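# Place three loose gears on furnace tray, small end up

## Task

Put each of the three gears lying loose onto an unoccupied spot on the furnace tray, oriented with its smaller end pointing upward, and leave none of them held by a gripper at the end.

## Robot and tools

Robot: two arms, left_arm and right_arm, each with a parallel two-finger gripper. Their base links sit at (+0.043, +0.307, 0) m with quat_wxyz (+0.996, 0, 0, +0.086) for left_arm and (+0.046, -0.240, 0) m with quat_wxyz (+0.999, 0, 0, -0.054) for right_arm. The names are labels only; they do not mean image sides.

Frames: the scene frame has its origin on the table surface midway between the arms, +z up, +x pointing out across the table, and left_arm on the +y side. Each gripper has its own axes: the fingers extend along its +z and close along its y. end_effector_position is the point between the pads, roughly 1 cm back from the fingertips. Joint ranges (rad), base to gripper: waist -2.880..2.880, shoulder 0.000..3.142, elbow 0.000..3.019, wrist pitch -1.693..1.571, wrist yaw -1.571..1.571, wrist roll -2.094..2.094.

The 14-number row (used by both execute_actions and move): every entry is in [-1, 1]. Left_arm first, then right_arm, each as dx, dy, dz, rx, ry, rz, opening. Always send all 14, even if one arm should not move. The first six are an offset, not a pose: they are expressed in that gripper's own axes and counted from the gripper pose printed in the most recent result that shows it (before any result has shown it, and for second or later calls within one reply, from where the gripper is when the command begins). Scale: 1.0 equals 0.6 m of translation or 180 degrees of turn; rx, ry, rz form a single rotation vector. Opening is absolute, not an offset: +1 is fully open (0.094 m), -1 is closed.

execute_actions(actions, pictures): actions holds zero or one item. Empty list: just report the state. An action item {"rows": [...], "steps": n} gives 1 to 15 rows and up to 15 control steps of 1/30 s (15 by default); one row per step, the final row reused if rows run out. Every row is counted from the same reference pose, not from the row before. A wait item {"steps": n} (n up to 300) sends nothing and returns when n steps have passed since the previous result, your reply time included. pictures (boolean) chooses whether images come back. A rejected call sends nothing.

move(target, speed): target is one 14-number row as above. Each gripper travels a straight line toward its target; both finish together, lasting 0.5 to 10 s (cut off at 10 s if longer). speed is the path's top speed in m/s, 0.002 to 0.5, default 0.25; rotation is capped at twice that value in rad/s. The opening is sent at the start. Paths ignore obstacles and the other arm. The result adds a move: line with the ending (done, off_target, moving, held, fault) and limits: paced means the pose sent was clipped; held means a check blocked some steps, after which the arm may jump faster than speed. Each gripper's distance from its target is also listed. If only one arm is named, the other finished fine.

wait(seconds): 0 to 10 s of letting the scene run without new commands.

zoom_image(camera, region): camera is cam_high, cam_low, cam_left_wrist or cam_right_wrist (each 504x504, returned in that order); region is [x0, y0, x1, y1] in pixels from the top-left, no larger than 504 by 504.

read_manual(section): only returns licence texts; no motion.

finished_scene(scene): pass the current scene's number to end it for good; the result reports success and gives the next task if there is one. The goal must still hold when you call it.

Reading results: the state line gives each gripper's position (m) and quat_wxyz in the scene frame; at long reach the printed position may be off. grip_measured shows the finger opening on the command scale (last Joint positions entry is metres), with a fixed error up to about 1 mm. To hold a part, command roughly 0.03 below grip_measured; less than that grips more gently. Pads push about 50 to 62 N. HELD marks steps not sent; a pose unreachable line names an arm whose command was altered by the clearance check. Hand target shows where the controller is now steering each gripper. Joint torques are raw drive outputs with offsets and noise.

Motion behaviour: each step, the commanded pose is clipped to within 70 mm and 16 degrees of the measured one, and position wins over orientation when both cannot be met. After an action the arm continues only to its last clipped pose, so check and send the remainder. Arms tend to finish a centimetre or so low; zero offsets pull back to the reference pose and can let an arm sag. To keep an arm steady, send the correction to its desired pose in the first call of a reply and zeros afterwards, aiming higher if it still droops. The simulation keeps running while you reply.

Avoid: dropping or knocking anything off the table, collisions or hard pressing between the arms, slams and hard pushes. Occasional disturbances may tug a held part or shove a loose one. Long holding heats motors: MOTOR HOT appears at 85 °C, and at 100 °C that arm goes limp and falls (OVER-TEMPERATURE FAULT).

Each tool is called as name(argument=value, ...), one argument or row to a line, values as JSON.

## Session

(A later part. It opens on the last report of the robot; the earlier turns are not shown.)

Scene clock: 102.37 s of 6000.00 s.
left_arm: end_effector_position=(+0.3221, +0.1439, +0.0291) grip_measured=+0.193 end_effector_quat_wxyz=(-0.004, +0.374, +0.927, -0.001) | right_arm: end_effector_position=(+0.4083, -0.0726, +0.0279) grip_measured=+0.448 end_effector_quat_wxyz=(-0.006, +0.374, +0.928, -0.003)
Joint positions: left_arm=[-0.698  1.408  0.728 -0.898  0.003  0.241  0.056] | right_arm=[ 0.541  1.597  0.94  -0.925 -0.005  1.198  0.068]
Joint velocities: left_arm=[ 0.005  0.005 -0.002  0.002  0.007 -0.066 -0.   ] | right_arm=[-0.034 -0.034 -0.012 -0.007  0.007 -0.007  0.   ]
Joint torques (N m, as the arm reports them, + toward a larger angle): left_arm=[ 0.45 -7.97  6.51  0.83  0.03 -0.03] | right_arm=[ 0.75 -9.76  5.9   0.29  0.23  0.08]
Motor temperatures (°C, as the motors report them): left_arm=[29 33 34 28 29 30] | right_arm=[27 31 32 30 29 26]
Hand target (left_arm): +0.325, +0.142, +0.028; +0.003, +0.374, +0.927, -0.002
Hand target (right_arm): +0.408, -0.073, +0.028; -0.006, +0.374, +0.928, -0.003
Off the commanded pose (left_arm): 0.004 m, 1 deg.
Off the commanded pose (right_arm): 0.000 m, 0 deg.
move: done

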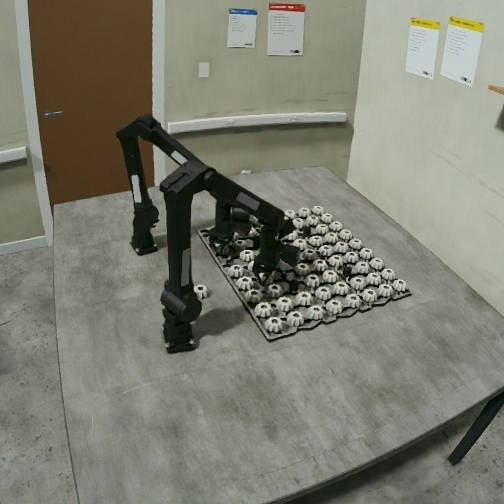

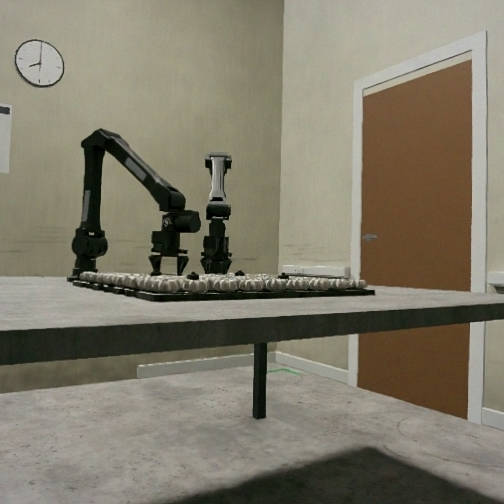

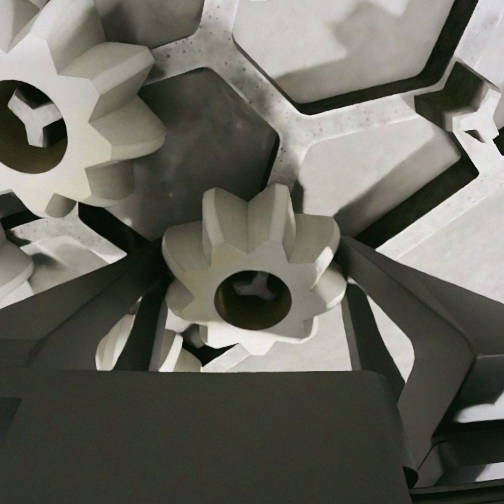

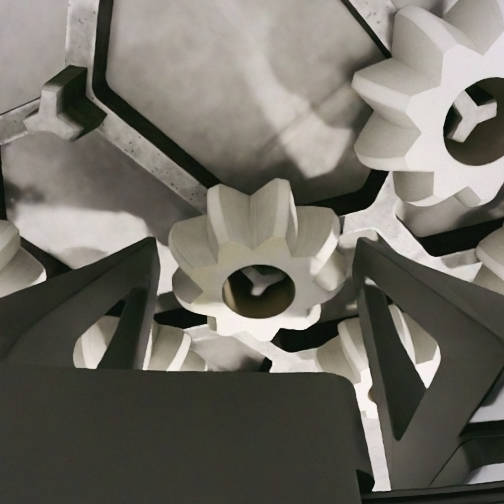

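move(
  target=[0,0,0,0,0,0,0.45, -0.0133,0.034,-0.15,-0.0242,-0.0094,0,0.58],
  speed=0.08,
)

Scene clock: 117.43 s of 6000.00 s.
left_arm: end_effector_position=(+0.3221, +0.1439, +0.0291) grip_measured=+0.448 end_effector_quat_wxyz=(-0.004, +0.374, +0.927, -0.001) | right_arm: end_effector_position=(+0.4092, -0.0721, +0.0909) grip_measured=+0.578 end_effector_quat_wxyz=(+0.001, +0.373, +0.928, +0.005)
Joint positions: left_arm=[-0.698  1.408  0.728 -0.898  0.003  0.241  0.068] | right_arm=[ 0.541  1.491  1.01  -1.082 -0.005  1.198  0.074]
Joint velocities: left_arm=[-0.005 -0.015 -0.012 -0.012 -0.022  0.022 -0.   ] | right_arm=[-0.024 -0.015 -0.002 -0.002 -0.066 -0.022 -0.   ]
Joint torques (N m, as the arm reports them, + toward a larger angle): left_arm=[ 0.43 -8.17  6.27  0.24  0.04 -0.02] | right_arm=[ 1.21 -9.42 10.25  0.11  0.14  0.11]
Motor temperatures (°C, as the motors report them): left_arm=[29 33 32 28 29 30] | right_arm=[27 31 32 30 29 26]
Hand target (left_arm): +0.322, +0.144, +0.029; -0.004, +0.374, +0.927, -0.001
Hand target (right_arm): +0.429, -0.062, +0.117; +0.022, +0.373, +0.927, +0.027
Off the commanded pose (left_arm): 0.000 m, 0 deg.
Off the commanded pose (right_arm): 0.035 m, 3 deg.
After step 90, 10.57 s passed at rest.
move: off_target (right_arm)

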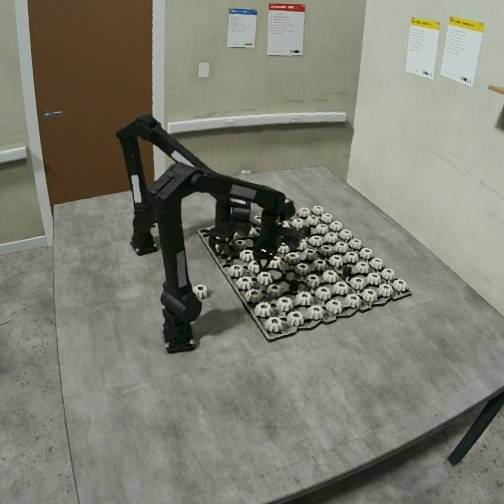

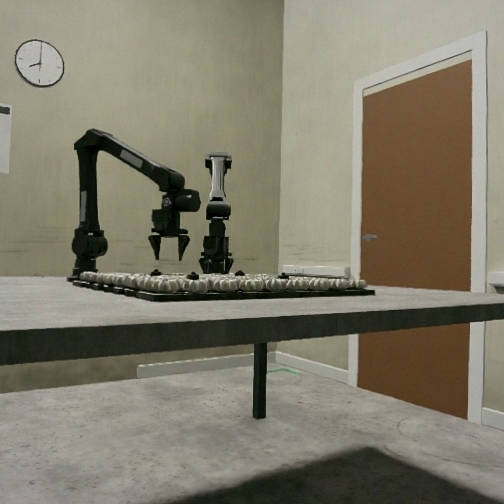

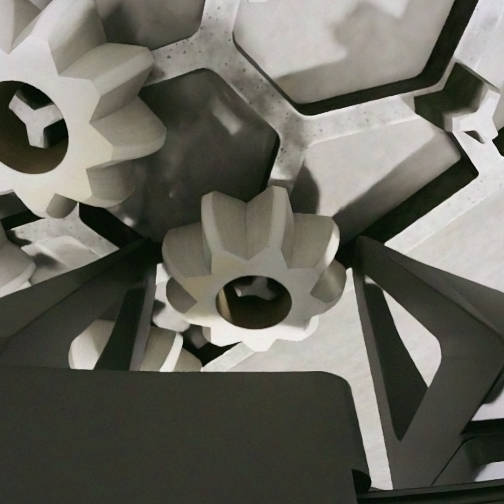

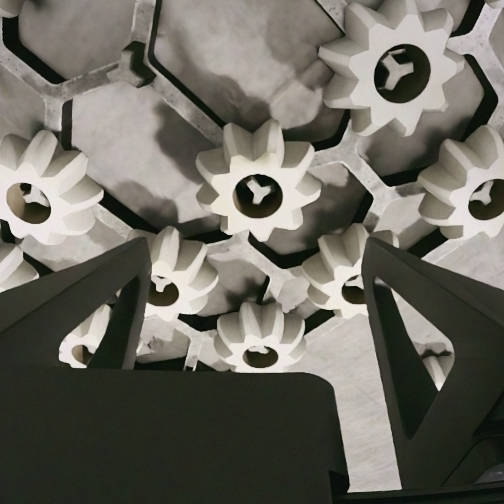

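move(
  target=[-0.032,0.01,-0.15,-0.0064,-0.021,0,0.5, 0.304,-0.24,-0.042,0,0,-0.5,1],
  speed=0.2,
)

Scene clock: 124.87 s of 6000.00 s.
left_arm: end_effector_position=(+0.3218, +0.1443, +0.0948) grip_measured=+0.498 end_effector_quat_wxyz=(+0.002, +0.374, +0.927, -0.001) | right_arm: end_effector_position=(+0.1808, -0.0459, +0.1160) grip_measured=+1.000 end_effector_quat_wxyz=(+0.004, -0.383, +0.924, +0.006)
Joint positions: left_arm=[-0.698  1.285  0.817 -1.098  0.002  0.241  0.07 ] | right_arm=[ 1.071  0.991  0.664 -1.23  -0.005  0.177  0.094]
Joint velocities: left_arm=[-0.015 -0.005 -0.017  0.012 -0.051 -0.022  0.001] | right_arm=[-0.005 -0.005  0.007  0.002  0.007 -0.037  0.   ]
Joint torques (N m, as the arm reports them, + toward a larger angle): left_arm=[ 0.42 -8.5  10.97 -0.17 -0.07 -0.01] | right_arm=[ 1.36 -3.63  6.44  0.15  0.25  0.  ]
Motor temperatures (°C, as the motors report them): left_arm=[29 33 33 28 29 30] | right_arm=[27 31 32 30 29 26]
Hand target (left_arm): +0.339, +0.135, +0.119; +0.031, +0.374, +0.927, -0.004
Hand target (right_arm): +0.177, -0.050, +0.115; +0.000, -0.392, +0.920, +0.002
Off the commanded pose (left_arm): 0.032 m, 3 deg.
Off the commanded pose (right_arm): 0.005 m, 1 deg.
After step 90, 0.10 s passed at rest.
move: off_target (left_arm)

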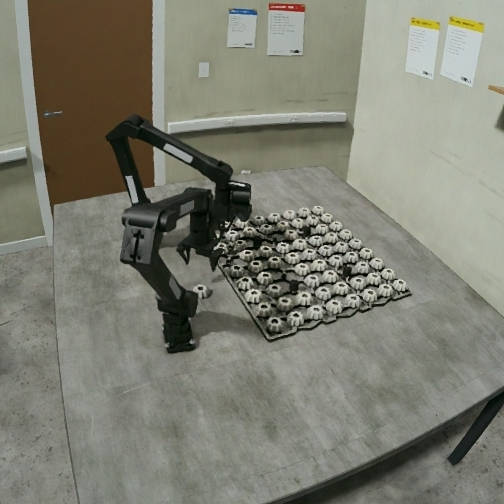

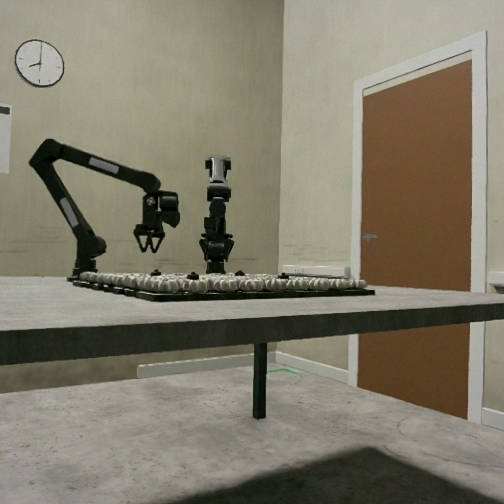

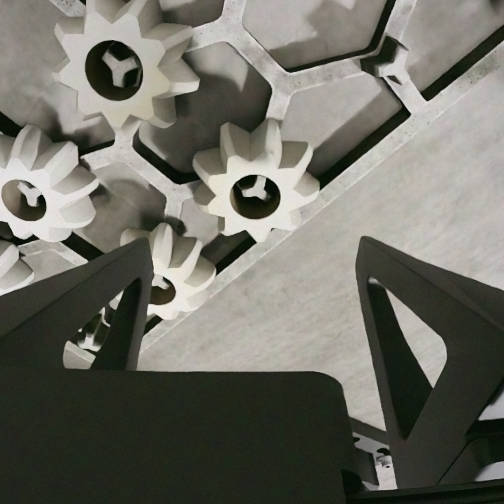

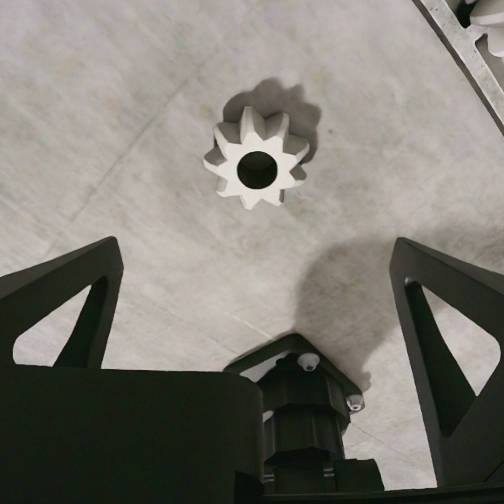

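move(
  target=[0.31,0.34,-0.09,0,0,0,0.5, 0.013,0,0.17,0,0,0,1],
  speed=0.15,
)

Scene clock: 131.83 s of 6000.00 s.
left_arm: end_effector_position=(+0.3122, +0.4108, +0.1331) grip_measured=+0.498 end_effector_quat_wxyz=(-0.005, +0.368, +0.930, -0.009) | right_arm: end_effector_position=(+0.1764, -0.0523, +0.0179) grip_measured=+1.000 end_effector_quat_wxyz=(+0.004, -0.384, +0.923, +0.005)
Joint positions: left_arm=[ 0.203  1.159  0.823 -1.255  0.007  1.129  0.07 ] | right_arm=[ 1.071  1.148  0.469 -0.879 -0.005  0.175  0.094]
Joint velocities: left_arm=[-0.005 -0.005 -0.007  0.002  0.051 -0.022 -0.   ] | right_arm=[ 0.005  0.024  0.017 -0.017  0.037 -0.051  0.   ]
Joint torques (N m, as the arm reports them, + toward a larger angle): left_arm=[ 0.5  -5.03 11.15 -0.27  0.19  0.14] | right_arm=[ 1.08 -2.92  5.36  1.1   0.15  0.14]
Motor temperatures (°C, as the motors report them): left_arm=[29 33 34 28 29 30] | right_arm=[27 31 32 30 29 26]
Hand target (left_arm): +0.328, +0.417, +0.149; +0.007, +0.374, +0.927, -0.001
Hand target (right_arm): +0.176, -0.052, +0.015; +0.004, -0.383, +0.924, +0.006
Off the commanded pose (left_arm): 0.024 m, 1 deg.
Off the commanded pose (right_arm): 0.005 m, 0 deg.
After step 90, 1.53 s passed at rest.
move: off_target (left_arm)

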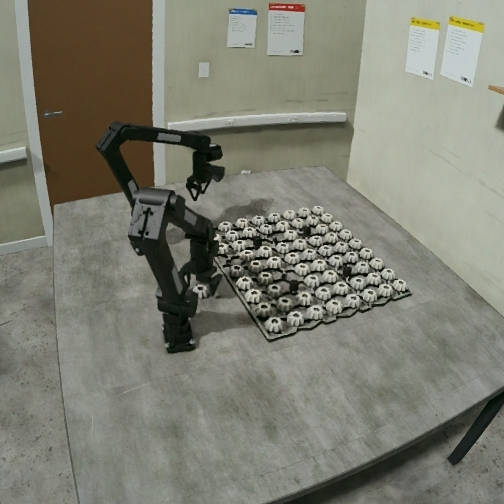

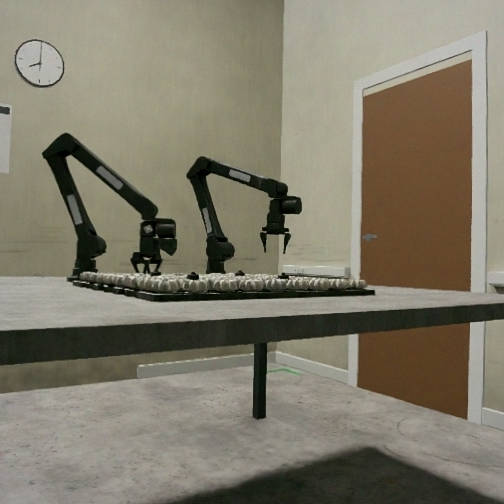

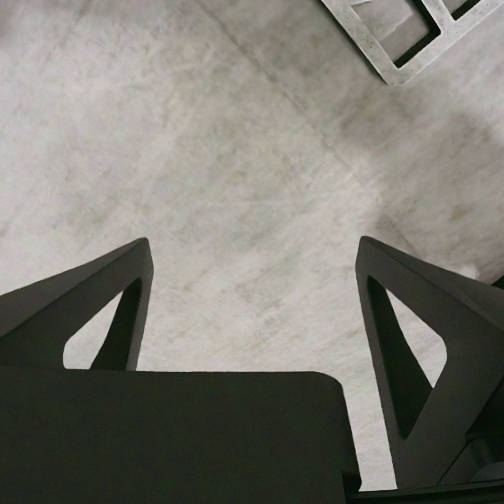

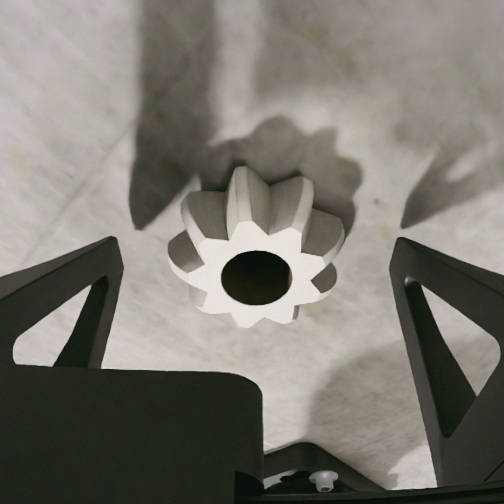

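move(
  target=[0,0,0,0,0,0,0.5, 0,0,0.018,0,0,0,1],
  speed=0.03,
)

move(
  target=[0,0,0,0,0,0,0.5, 0,0,0,0,0,0,0.16],
  speed=0.03,
)

move(
  target=[0,0,0,0,0,0,0.5, -0.37,-0.026,-0.298,-0.0013,-0.024,-0.006,0.16],
  speed=0.15,
)

Scene clock: 136.67 s of 6000.00 s.
left_arm: end_effector_position=(+0.3122, +0.4108, +0.1331) grip_measured=+0.498 end_effector_quat_wxyz=(-0.005, +0.369, +0.929, -0.009) | right_arm: end_effector_position=(+0.1770, -0.0515, +0.0112) grip_measured=+1.000 end_effector_quat_wxyz=(+0.004, -0.384, +0.923, +0.005)
Joint positions: left_arm=[ 0.203  1.159  0.823 -1.255  0.007  1.132  0.07 ] | right_arm=[ 1.071  1.17   0.461 -0.849 -0.005  0.175  0.094]
Joint velocities: left_arm=[ 0.015 -0.015  0.012 -0.022  0.022  0.007 -0.001] | right_arm=[-0.005  0.005 -0.012 -0.012 -0.066 -0.051  0.   ]
Joint torques (N m, as the arm reports them, + toward a larger angle): left_arm=[ 0.42 -5.91  7.54  0.18  0.08 -0.04] | right_arm=[ 0.5  -2.73  5.33  1.26  0.17  0.1 ]
Motor temperatures (°C, as the motors report them): left_arm=[29 33 34 28 29 30] | right_arm=[27 31 32 30 29 26]
Hand target (left_arm): +0.312, +0.411, +0.133; -0.005, +0.368, +0.930, -0.009
Hand target (right_arm): +0.176, -0.052, +0.007; +0.004, -0.384, +0.923, +0.005
Off the commanded pose (left_arm): 0.000 m, 0 deg.
Off the commanded pose (right_arm): 0.004 m, 0 deg.
After step 90, 1.03 s passed at rest.
move: done

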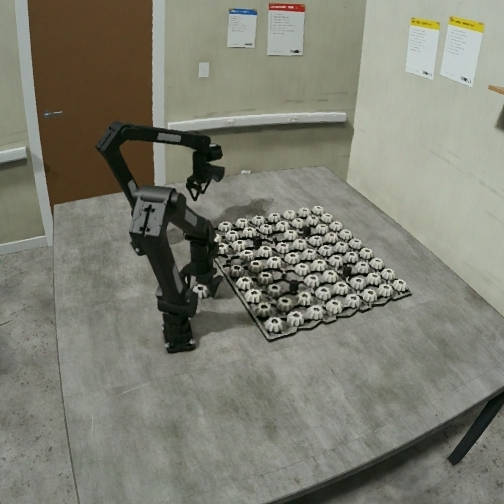

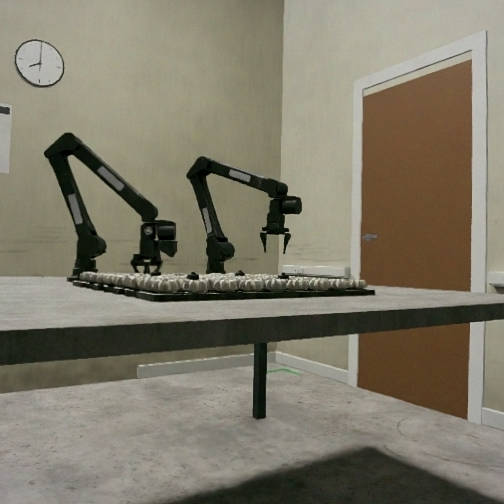

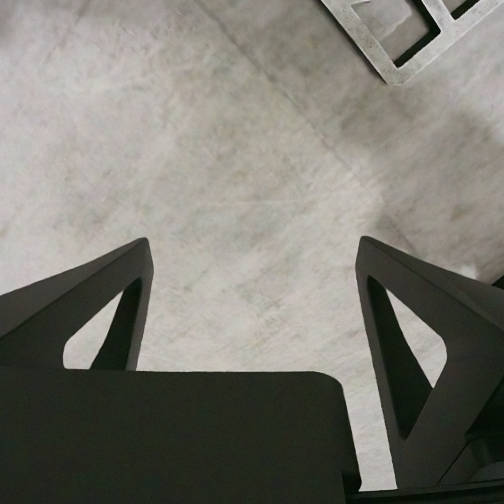

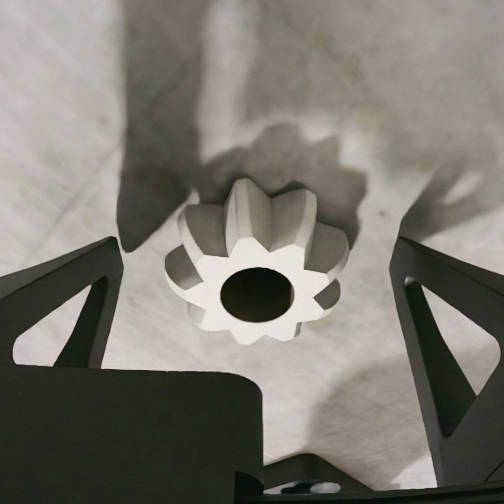

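Scene clock: 137.17 s of 6000.00 s.
left_arm: end_effector_position=(+0.3122, +0.4108, +0.1331) grip_measured=+0.498 end_effector_quat_wxyz=(-0.005, +0.369, +0.929, -0.009) | right_arm: end_effector_position=(+0.1769, -0.0514, +0.0112) grip_measured=+0.195 end_effector_quat_wxyz=(+0.004, -0.384, +0.923, +0.006)
Joint positions: left_arm=[ 0.203  1.159  0.823 -1.255  0.007  1.132  0.07 ] | right_arm=[ 1.071  1.17   0.461 -0.849 -0.005  0.175  0.056]
Joint velocities: left_arm=[-0.044 -0.005 -0.022 -0.007 -0.022  0.037  0.   ] | right_arm=[-0.015 -0.005 -0.007  0.017  0.081 -0.007 -0.001]
Joint torques (N m, as the arm reports them, + toward a larger angle): left_arm=[ 0.41 -5.9   7.54  0.17  0.09 -0.01] | right_arm=[ 0.75 -3.15  5.71  0.54  0.14  0.09]
Motor temperatures (°C, as the motors report them): left_arm=[29 33 34 28 29 30] | right_arm=[27 31 32 30 29 26]
Hand target (left_arm): +0.312, +0.411, +0.133; -0.005, +0.369, +0.929, -0.009
Hand target (right_arm): +0.177, -0.051, +0.011; +0.004, -0.384, +0.923, +0.005
Off the commanded pose (left_arm): 0.000 m, 0 deg.
Off the commanded pose (right_arm): 0.000 m, 0 deg.
move: done

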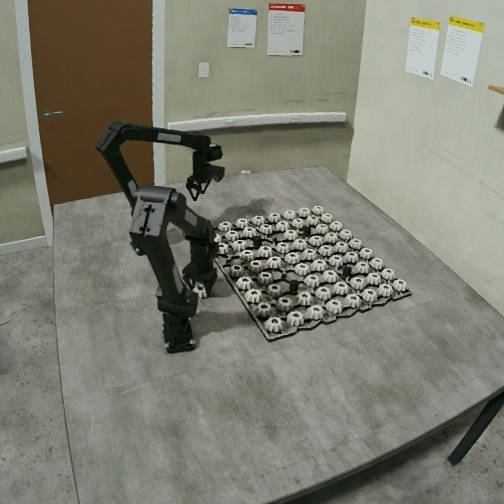

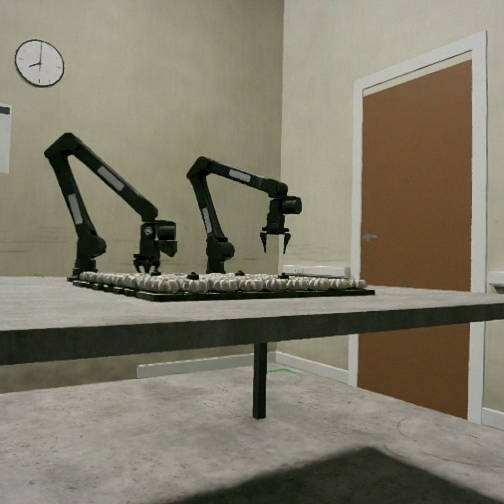

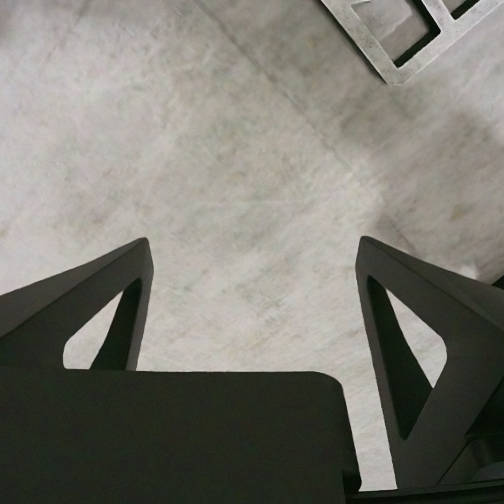

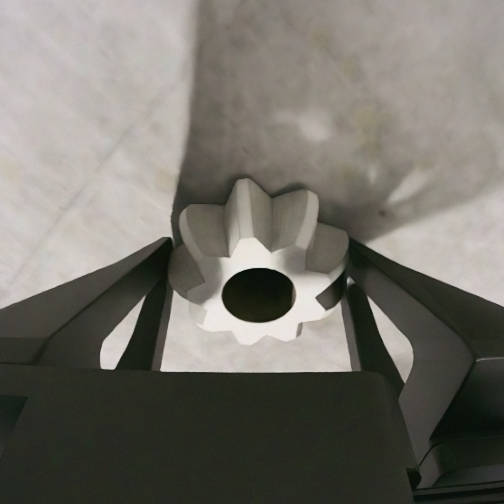

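Scene clock: 139.43 s of 6000.00 s.
left_arm: end_effector_position=(+0.3122, +0.4108, +0.1331) grip_measured=+0.498 end_effector_quat_wxyz=(-0.005, +0.369, +0.929, -0.009) | right_arm: end_effector_position=(+0.3244, +0.0801, +0.1604) grip_measured=+0.195 end_effector_quat_wxyz=(+0.010, -0.391, +0.920, +0.007)
Joint positions: left_arm=[ 0.203  1.159  0.823 -1.255  0.007  1.132  0.07 ] | right_arm=[ 0.963  1.472  1.185 -1.261 -0.005  0.051  0.056]
Joint velocities: left_arm=[-0.015 -0.005  0.007  0.007  0.007 -0.037  0.001] | right_arm=[-0.005 -0.015  0.007 -0.002 -0.066  0.051  0.   ]
Joint torques (N m, as the arm reports them, + toward a larger angle): left_arm=[ 0.41 -5.9   7.53  0.18  0.09 -0.01] | right_arm=[ 0.37 -9.7  11.93  0.28  0.06 -0.06]
Motor temperatures (°C, as the motors report them): left_arm=[29 33 34 28 29 30] | right_arm=[27 31 33 30 29 26]
Hand target (left_arm): +0.312, +0.411, +0.133; -0.005, +0.369, +0.929, -0.009
Hand target (right_arm): +0.342, +0.095, +0.191; +0.039, -0.393, +0.919, +0.022
Off the commanded pose (left_arm): 0.000 m, 0 deg.
Off the commanded pose (right_arm): 0.040 m, 4 deg.
move: off_target (right_arm)

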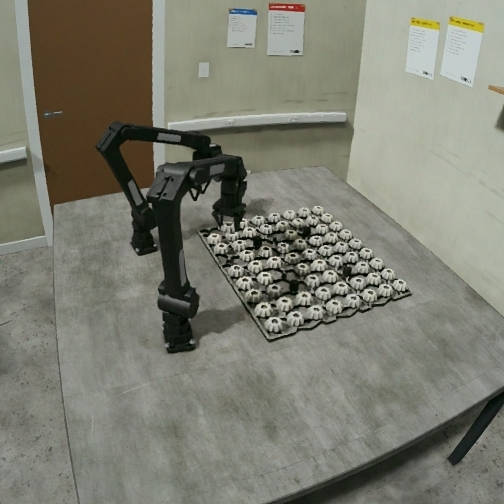

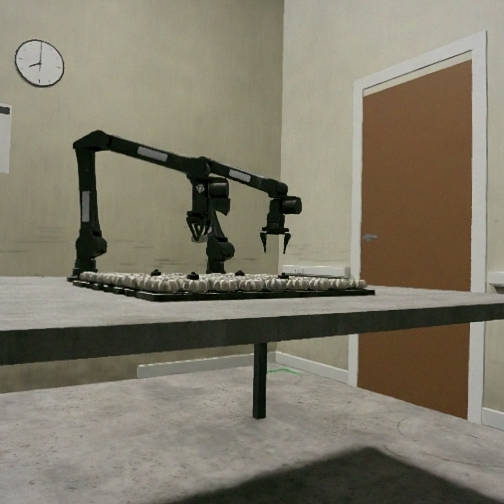

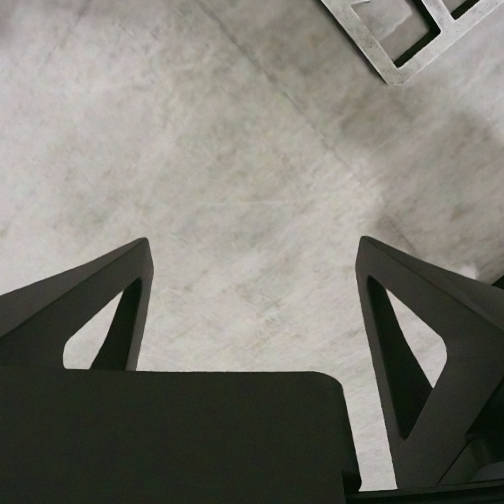

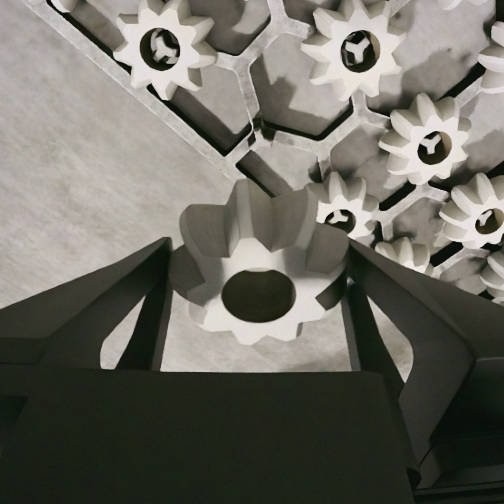

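move(
  target=[0,0,0,0,0,0,0.5, -0.015,-0.002,0.168,0,0,0,0.16],
  speed=0.1,
)

Scene clock: 143.83 s of 6000.00 s.
left_arm: end_effector_position=(+0.3122, +0.4108, +0.1331) grip_measured=+0.498 end_effector_quat_wxyz=(-0.005, +0.369, +0.929, -0.009) | right_arm: end_effector_position=(+0.3266, +0.0827, +0.0543) grip_measured=+0.195 end_effector_quat_wxyz=(-0.004, -0.392, +0.920, +0.001)
Joint positions: left_arm=[ 0.203  1.159  0.823 -1.255  0.007  1.132  0.07 ] | right_arm=[ 0.963  1.617  1.048 -1.008 -0.005  0.05   0.056]
Joint velocities: left_arm=[-0.005 -0.005  0.002 -0.012 -0.051 -0.022  0.   ] | right_arm=[-0.024  0.015 -0.002 -0.012 -0.022 -0.051  0.001]
Joint torques (N m, as the arm reports them, + toward a larger angle): left_arm=[ 0.46 -5.95  7.53  0.17  0.09 -0.02] | right_arm=[  0.52 -11.48   6.64   1.09   0.11   0.03]
Motor temperatures (°C, as the motors report them): left_arm=[29 33 34 28 29 30] | right_arm=[27 31 33 30 29 26]
Hand target (left_arm): +0.312, +0.411, +0.133; -0.005, +0.369, +0.929, -0.009
Hand target (right_arm): +0.333, +0.086, +0.060; +0.010, -0.391, +0.920, +0.007
Off the commanded pose (left_arm): 0.000 m, 0 deg.
Off the commanded pose (right_arm): 0.010 m, 2 deg.
move: done

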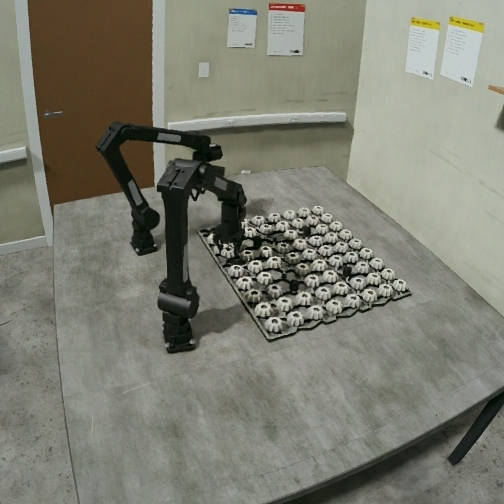

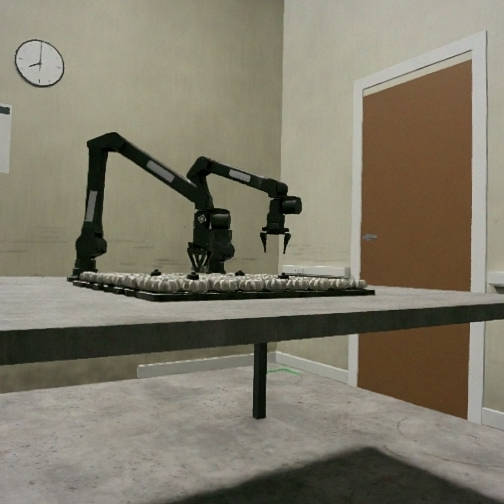

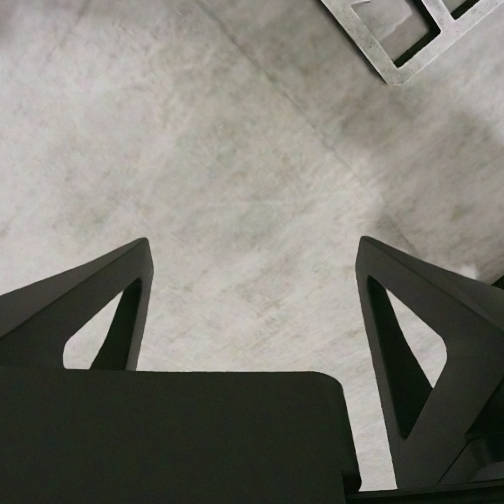

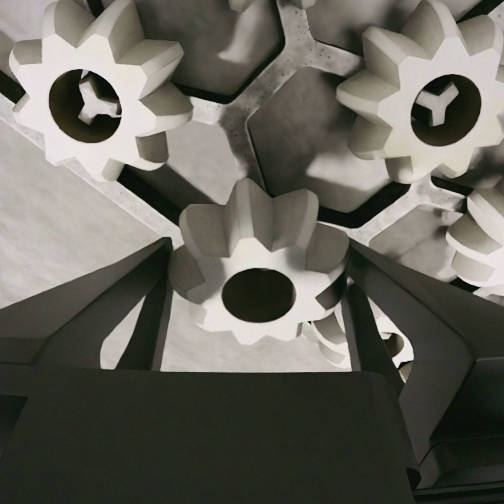

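move(
  target=[0,0,0,0,0,0,0.5, -0.009,-0.002,0.027,0,-0.006,0,0.16],
  speed=0.03,
)

Scene clock: 147.50 s of 6000.00 s.
left_arm: end_effector_position=(+0.3122, +0.4108, +0.1331) grip_measured=+0.498 end_effector_quat_wxyz=(-0.005, +0.369, +0.929, -0.009) | right_arm: end_effector_position=(+0.3259, +0.0817, +0.0437) grip_measured=+0.195 end_effector_quat_wxyz=(-0.006, -0.392, +0.920, -0.001)
Joint positions: left_arm=[ 0.203  1.159  0.823 -1.255  0.007  1.132  0.07 ] | right_arm=[ 0.963  1.633  1.036 -0.985 -0.004  0.05   0.056]
Joint velocities: left_arm=[-0.015 -0.005 -0.007  0.007 -0.007 -0.022  0.   ] | right_arm=[-0.015 -0.015 -0.002 -0.002 -0.081 -0.037 -0.   ]
Joint torques (N m, as the arm reports them, + toward a larger angle): left_arm=[ 0.4  -5.9   7.53  0.18  0.09 -0.01] | right_arm=[ 0.47 -9.76  5.78  1.92  0.13  0.05]
Motor temperatures (°C, as the motors report them): left_arm=[29 33 34 28 29 30] | right_arm=[27 31 33 30 29 26]
Hand target (left_arm): +0.312, +0.411, +0.133; -0.005, +0.369, +0.929, -0.009
Hand target (right_arm): +0.331, +0.085, +0.038; +0.005, -0.392, +0.920, +0.005
Off the commanded pose (left_arm): 0.000 m, 0 deg.
Off the commanded pose (right_arm): 0.009 m, 1 deg.
move: done

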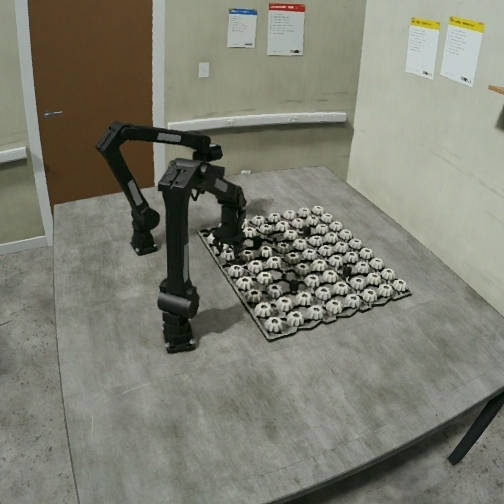

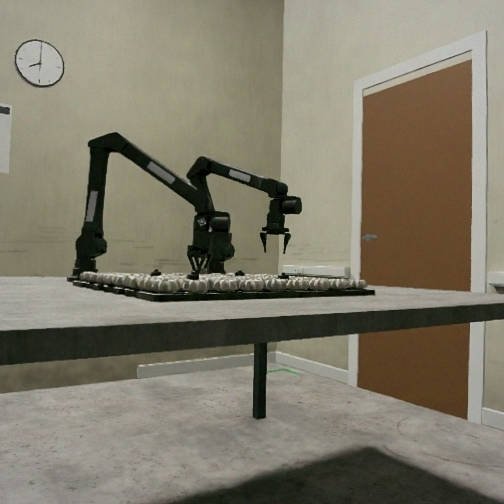

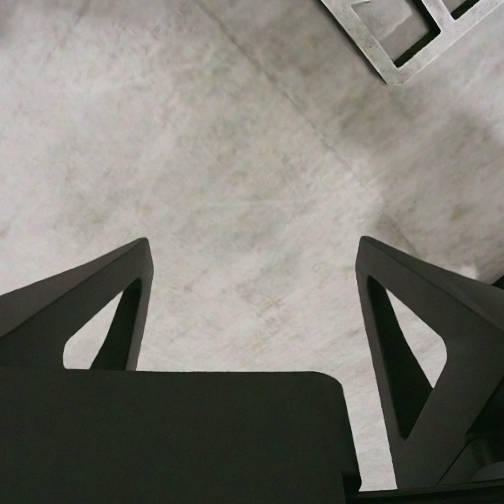

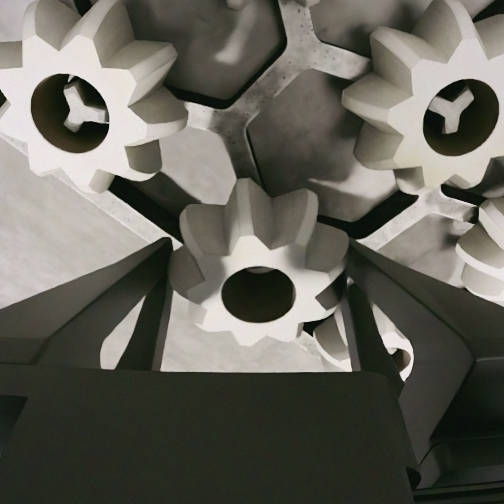

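move(
  target=[0,0,0,0,0,0,0.5, 0.006,-0.006,0.0,0,0,0,0.16],
  speed=0.02,
)

Scene clock: 150.77 s of 6000.00 s.
left_arm: end_effector_position=(+0.3122, +0.4108, +0.1331) grip_measured=+0.498 end_effector_quat_wxyz=(-0.005, +0.369, +0.929, -0.009) | right_arm: end_effector_position=(+0.3258, +0.0815, +0.0437) grip_measured=+0.195 end_effector_quat_wxyz=(-0.006, -0.392, +0.920, -0.001)
Joint positions: left_arm=[ 0.203  1.159  0.823 -1.255  0.007  1.132  0.07 ] | right_arm=[ 0.963  1.633  1.036 -0.986 -0.004  0.05   0.056]
Joint velocities: left_arm=[-0.005 -0.005  0.012  0.012  0.007 -0.037 -0.001] | right_arm=[-0.005 -0.015  0.012 -0.007 -0.037 -0.022 -0.   ]
Joint torques (N m, as the arm reports them, + toward a larger angle): left_arm=[ 0.4  -5.9   7.54  0.17  0.09 -0.02] | right_arm=[  0.62 -10.98   5.47   0.65   0.11  -0.01]
Motor temperatures (°C, as the motors report them): left_arm=[29 33 34 28 29 30] | right_arm=[27 31 33 30 29 26]
Hand target (left_arm): +0.312, +0.411, +0.133; -0.005, +0.369, +0.929, -0.009
Hand target (right_arm): +0.326, +0.077, +0.044; -0.006, -0.392, +0.920, -0.001
Off the commanded pose (left_arm): 0.000 m, 0 deg.
Off the commanded pose (right_arm): 0.005 m, 0 deg.
move: done

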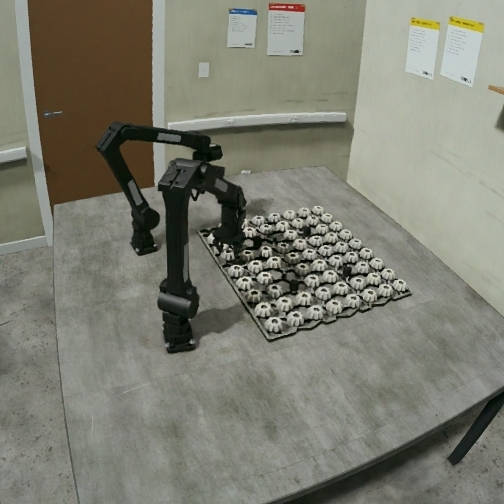

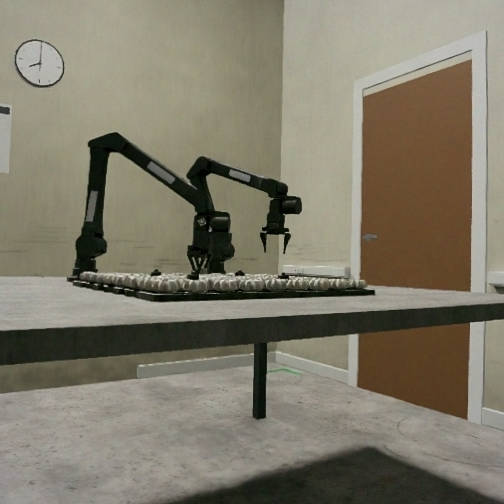

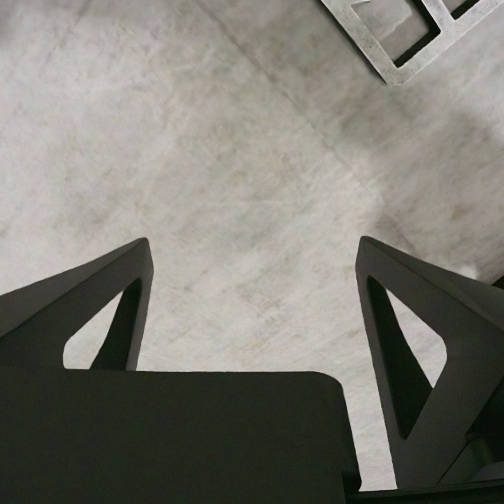

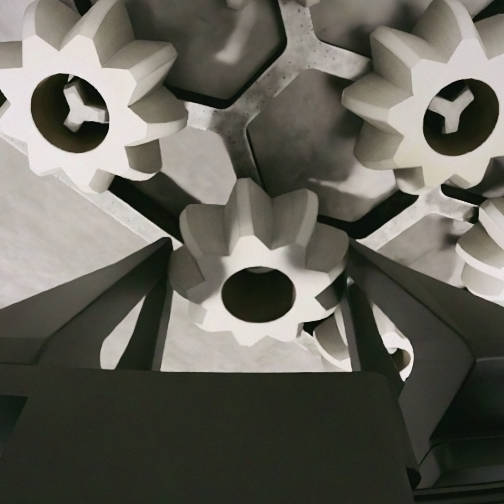

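move(
  target=[0,0,0,0,0,0,0.5, 0.013,-0.012,-0.005,0,0,0,0.16],
  speed=0.02,
)

Scene clock: 154.63 s of 6000.00 s.
left_arm: end_effector_position=(+0.3122, +0.4108, +0.1331) grip_measured=+0.498 end_effector_quat_wxyz=(-0.005, +0.369, +0.929, -0.009) | right_arm: end_effector_position=(+0.3226, +0.0743, +0.0391) grip_measured=+0.195 end_effector_quat_wxyz=(-0.013, -0.391, +0.920, -0.003)
Joint positions: left_arm=[ 0.203  1.159  0.823 -1.255  0.007  1.132  0.07 ] | right_arm=[ 0.957  1.632  1.02  -0.986 -0.005  0.044  0.056]
Joint velocities: left_arm=[-0.005  0.005  0.002 -0.012  0.007 -0.051 -0.001] | right_arm=[-0.005 -0.005 -0.002  0.002  0.037 -0.007  0.   ]
Joint torques (N m, as the arm reports them, + toward a larger angle): left_arm=[ 0.41 -5.92  7.54  0.17  0.09 -0.02] | right_arm=[ -0.44 -12.29   5.99   0.39   0.19  -0.02]
Motor temperatures (°C, as the motors report them): left_arm=[29 33 33 28 29 30] | right_arm=[27 31 33 30 29 26]
Hand target (left_arm): +0.312, +0.411, +0.133; -0.005, +0.369, +0.929, -0.009
Hand target (right_arm): +0.326, +0.071, +0.047; -0.006, -0.392, +0.920, -0.001
Off the commanded pose (left_arm): 0.000 m, 0 deg.
Off the commanded pose (right_arm): 0.009 m, 1 deg.
After step 90, 0.10 s passed at rest.
move: done

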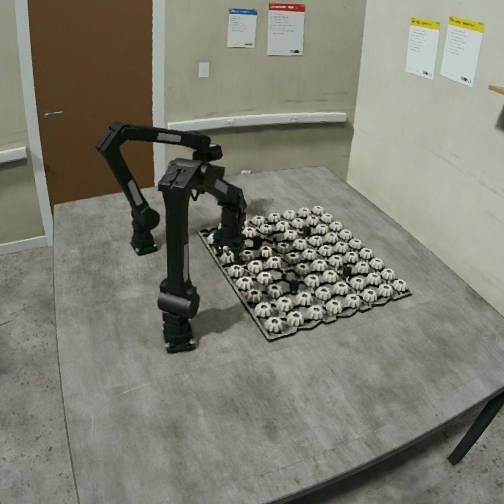

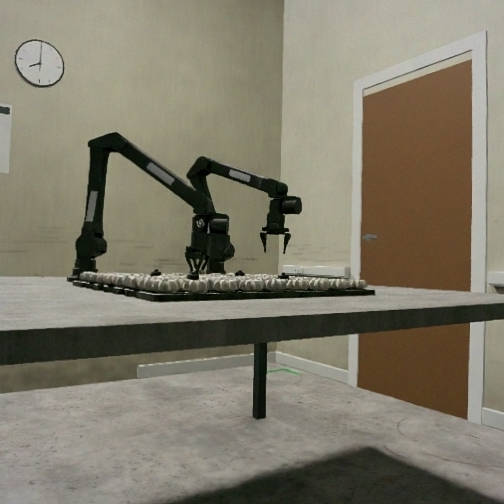

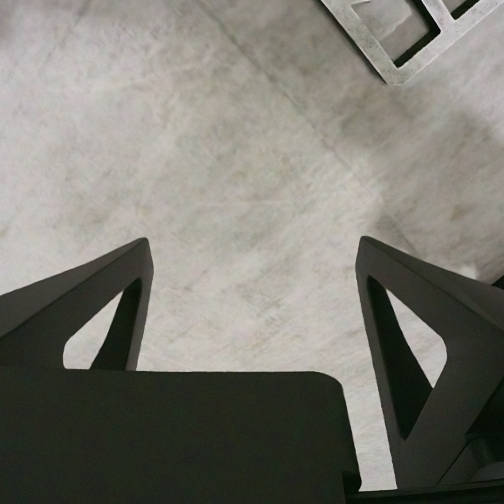

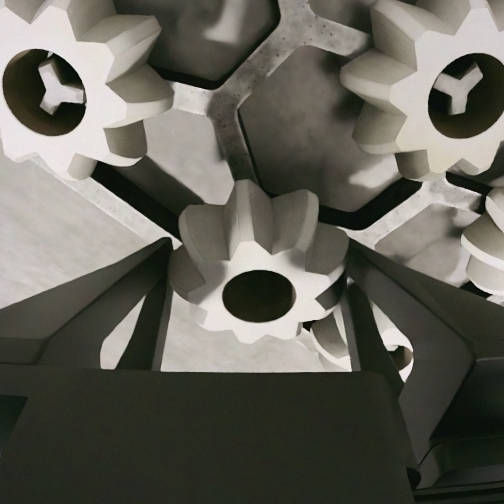

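move(
  target=[0,0,0,0,0,0,0.5, -0.013,0,0.021,0,-0.01,0,0.16],
  speed=0.02,
)

Scene clock: 157.83 s of 6000.00 s.
left_arm: end_effector_position=(+0.3122, +0.4108, +0.1331) grip_measured=+0.498 end_effector_quat_wxyz=(-0.005, +0.369, +0.929, -0.009) | right_arm: end_effector_position=(+0.3250, +0.0770, +0.0264) grip_measured=+0.195 end_effector_quat_wxyz=(-0.007, -0.392, +0.920, -0.000)
Joint positions: left_arm=[ 0.203  1.159  0.823 -1.255  0.007  1.132  0.07 ] | right_arm=[ 0.957  1.652  1.006 -0.936 -0.005  0.044  0.056]
Joint velocities: left_arm=[ 0.005 -0.005  0.007 -0.007 -0.051 -0.007  0.001] | right_arm=[-0.005 -0.005 -0.022 -0.007 -0.051  0.066 -0.001]
Joint torques (N m, as the arm reports them, + toward a larger angle): left_arm=[ 0.4  -5.94  7.54  0.18  0.08 -0.02] | right_arm=[  1.   -10.68   5.88   1.19   0.17   0.12]
Motor temperatures (°C, as the motors report them): left_arm=[29 33 33 28 29 30] | right_arm=[27 31 32 30 29 26]
Hand target (left_arm): +0.312, +0.411, +0.133; -0.005, +0.369, +0.929, -0.009
Hand target (right_arm): +0.328, +0.080, +0.027; +0.001, -0.391, +0.920, +0.003
Off the commanded pose (left_arm): 0.000 m, 0 deg.
Off the commanded pose (right_arm): 0.004 m, 1 deg.
move: done

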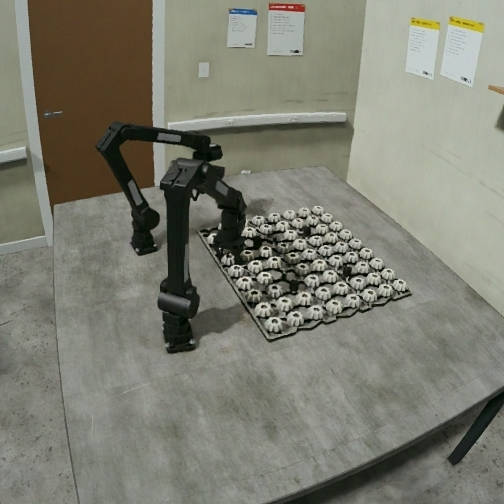

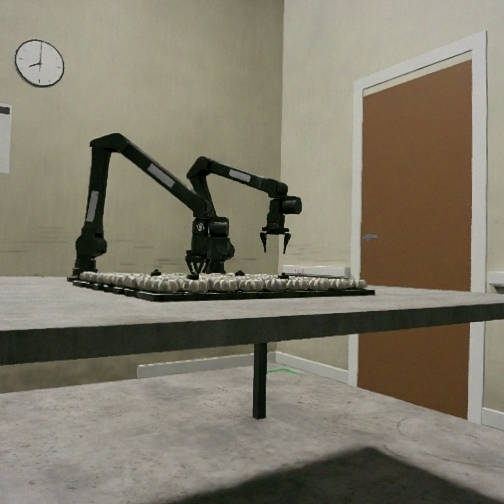

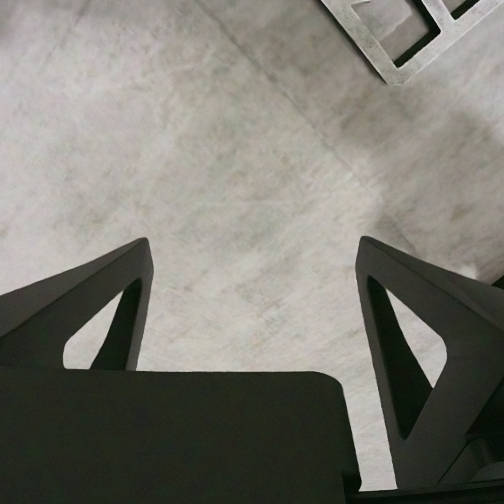

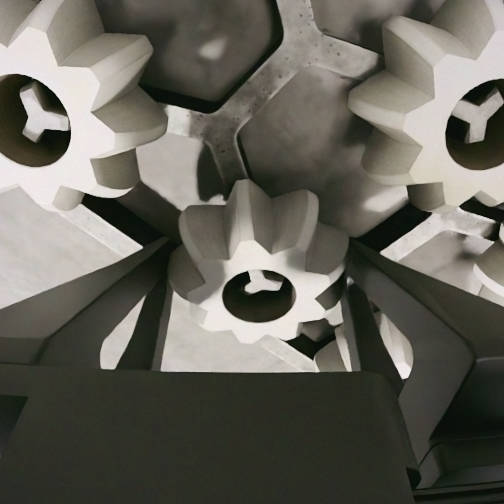

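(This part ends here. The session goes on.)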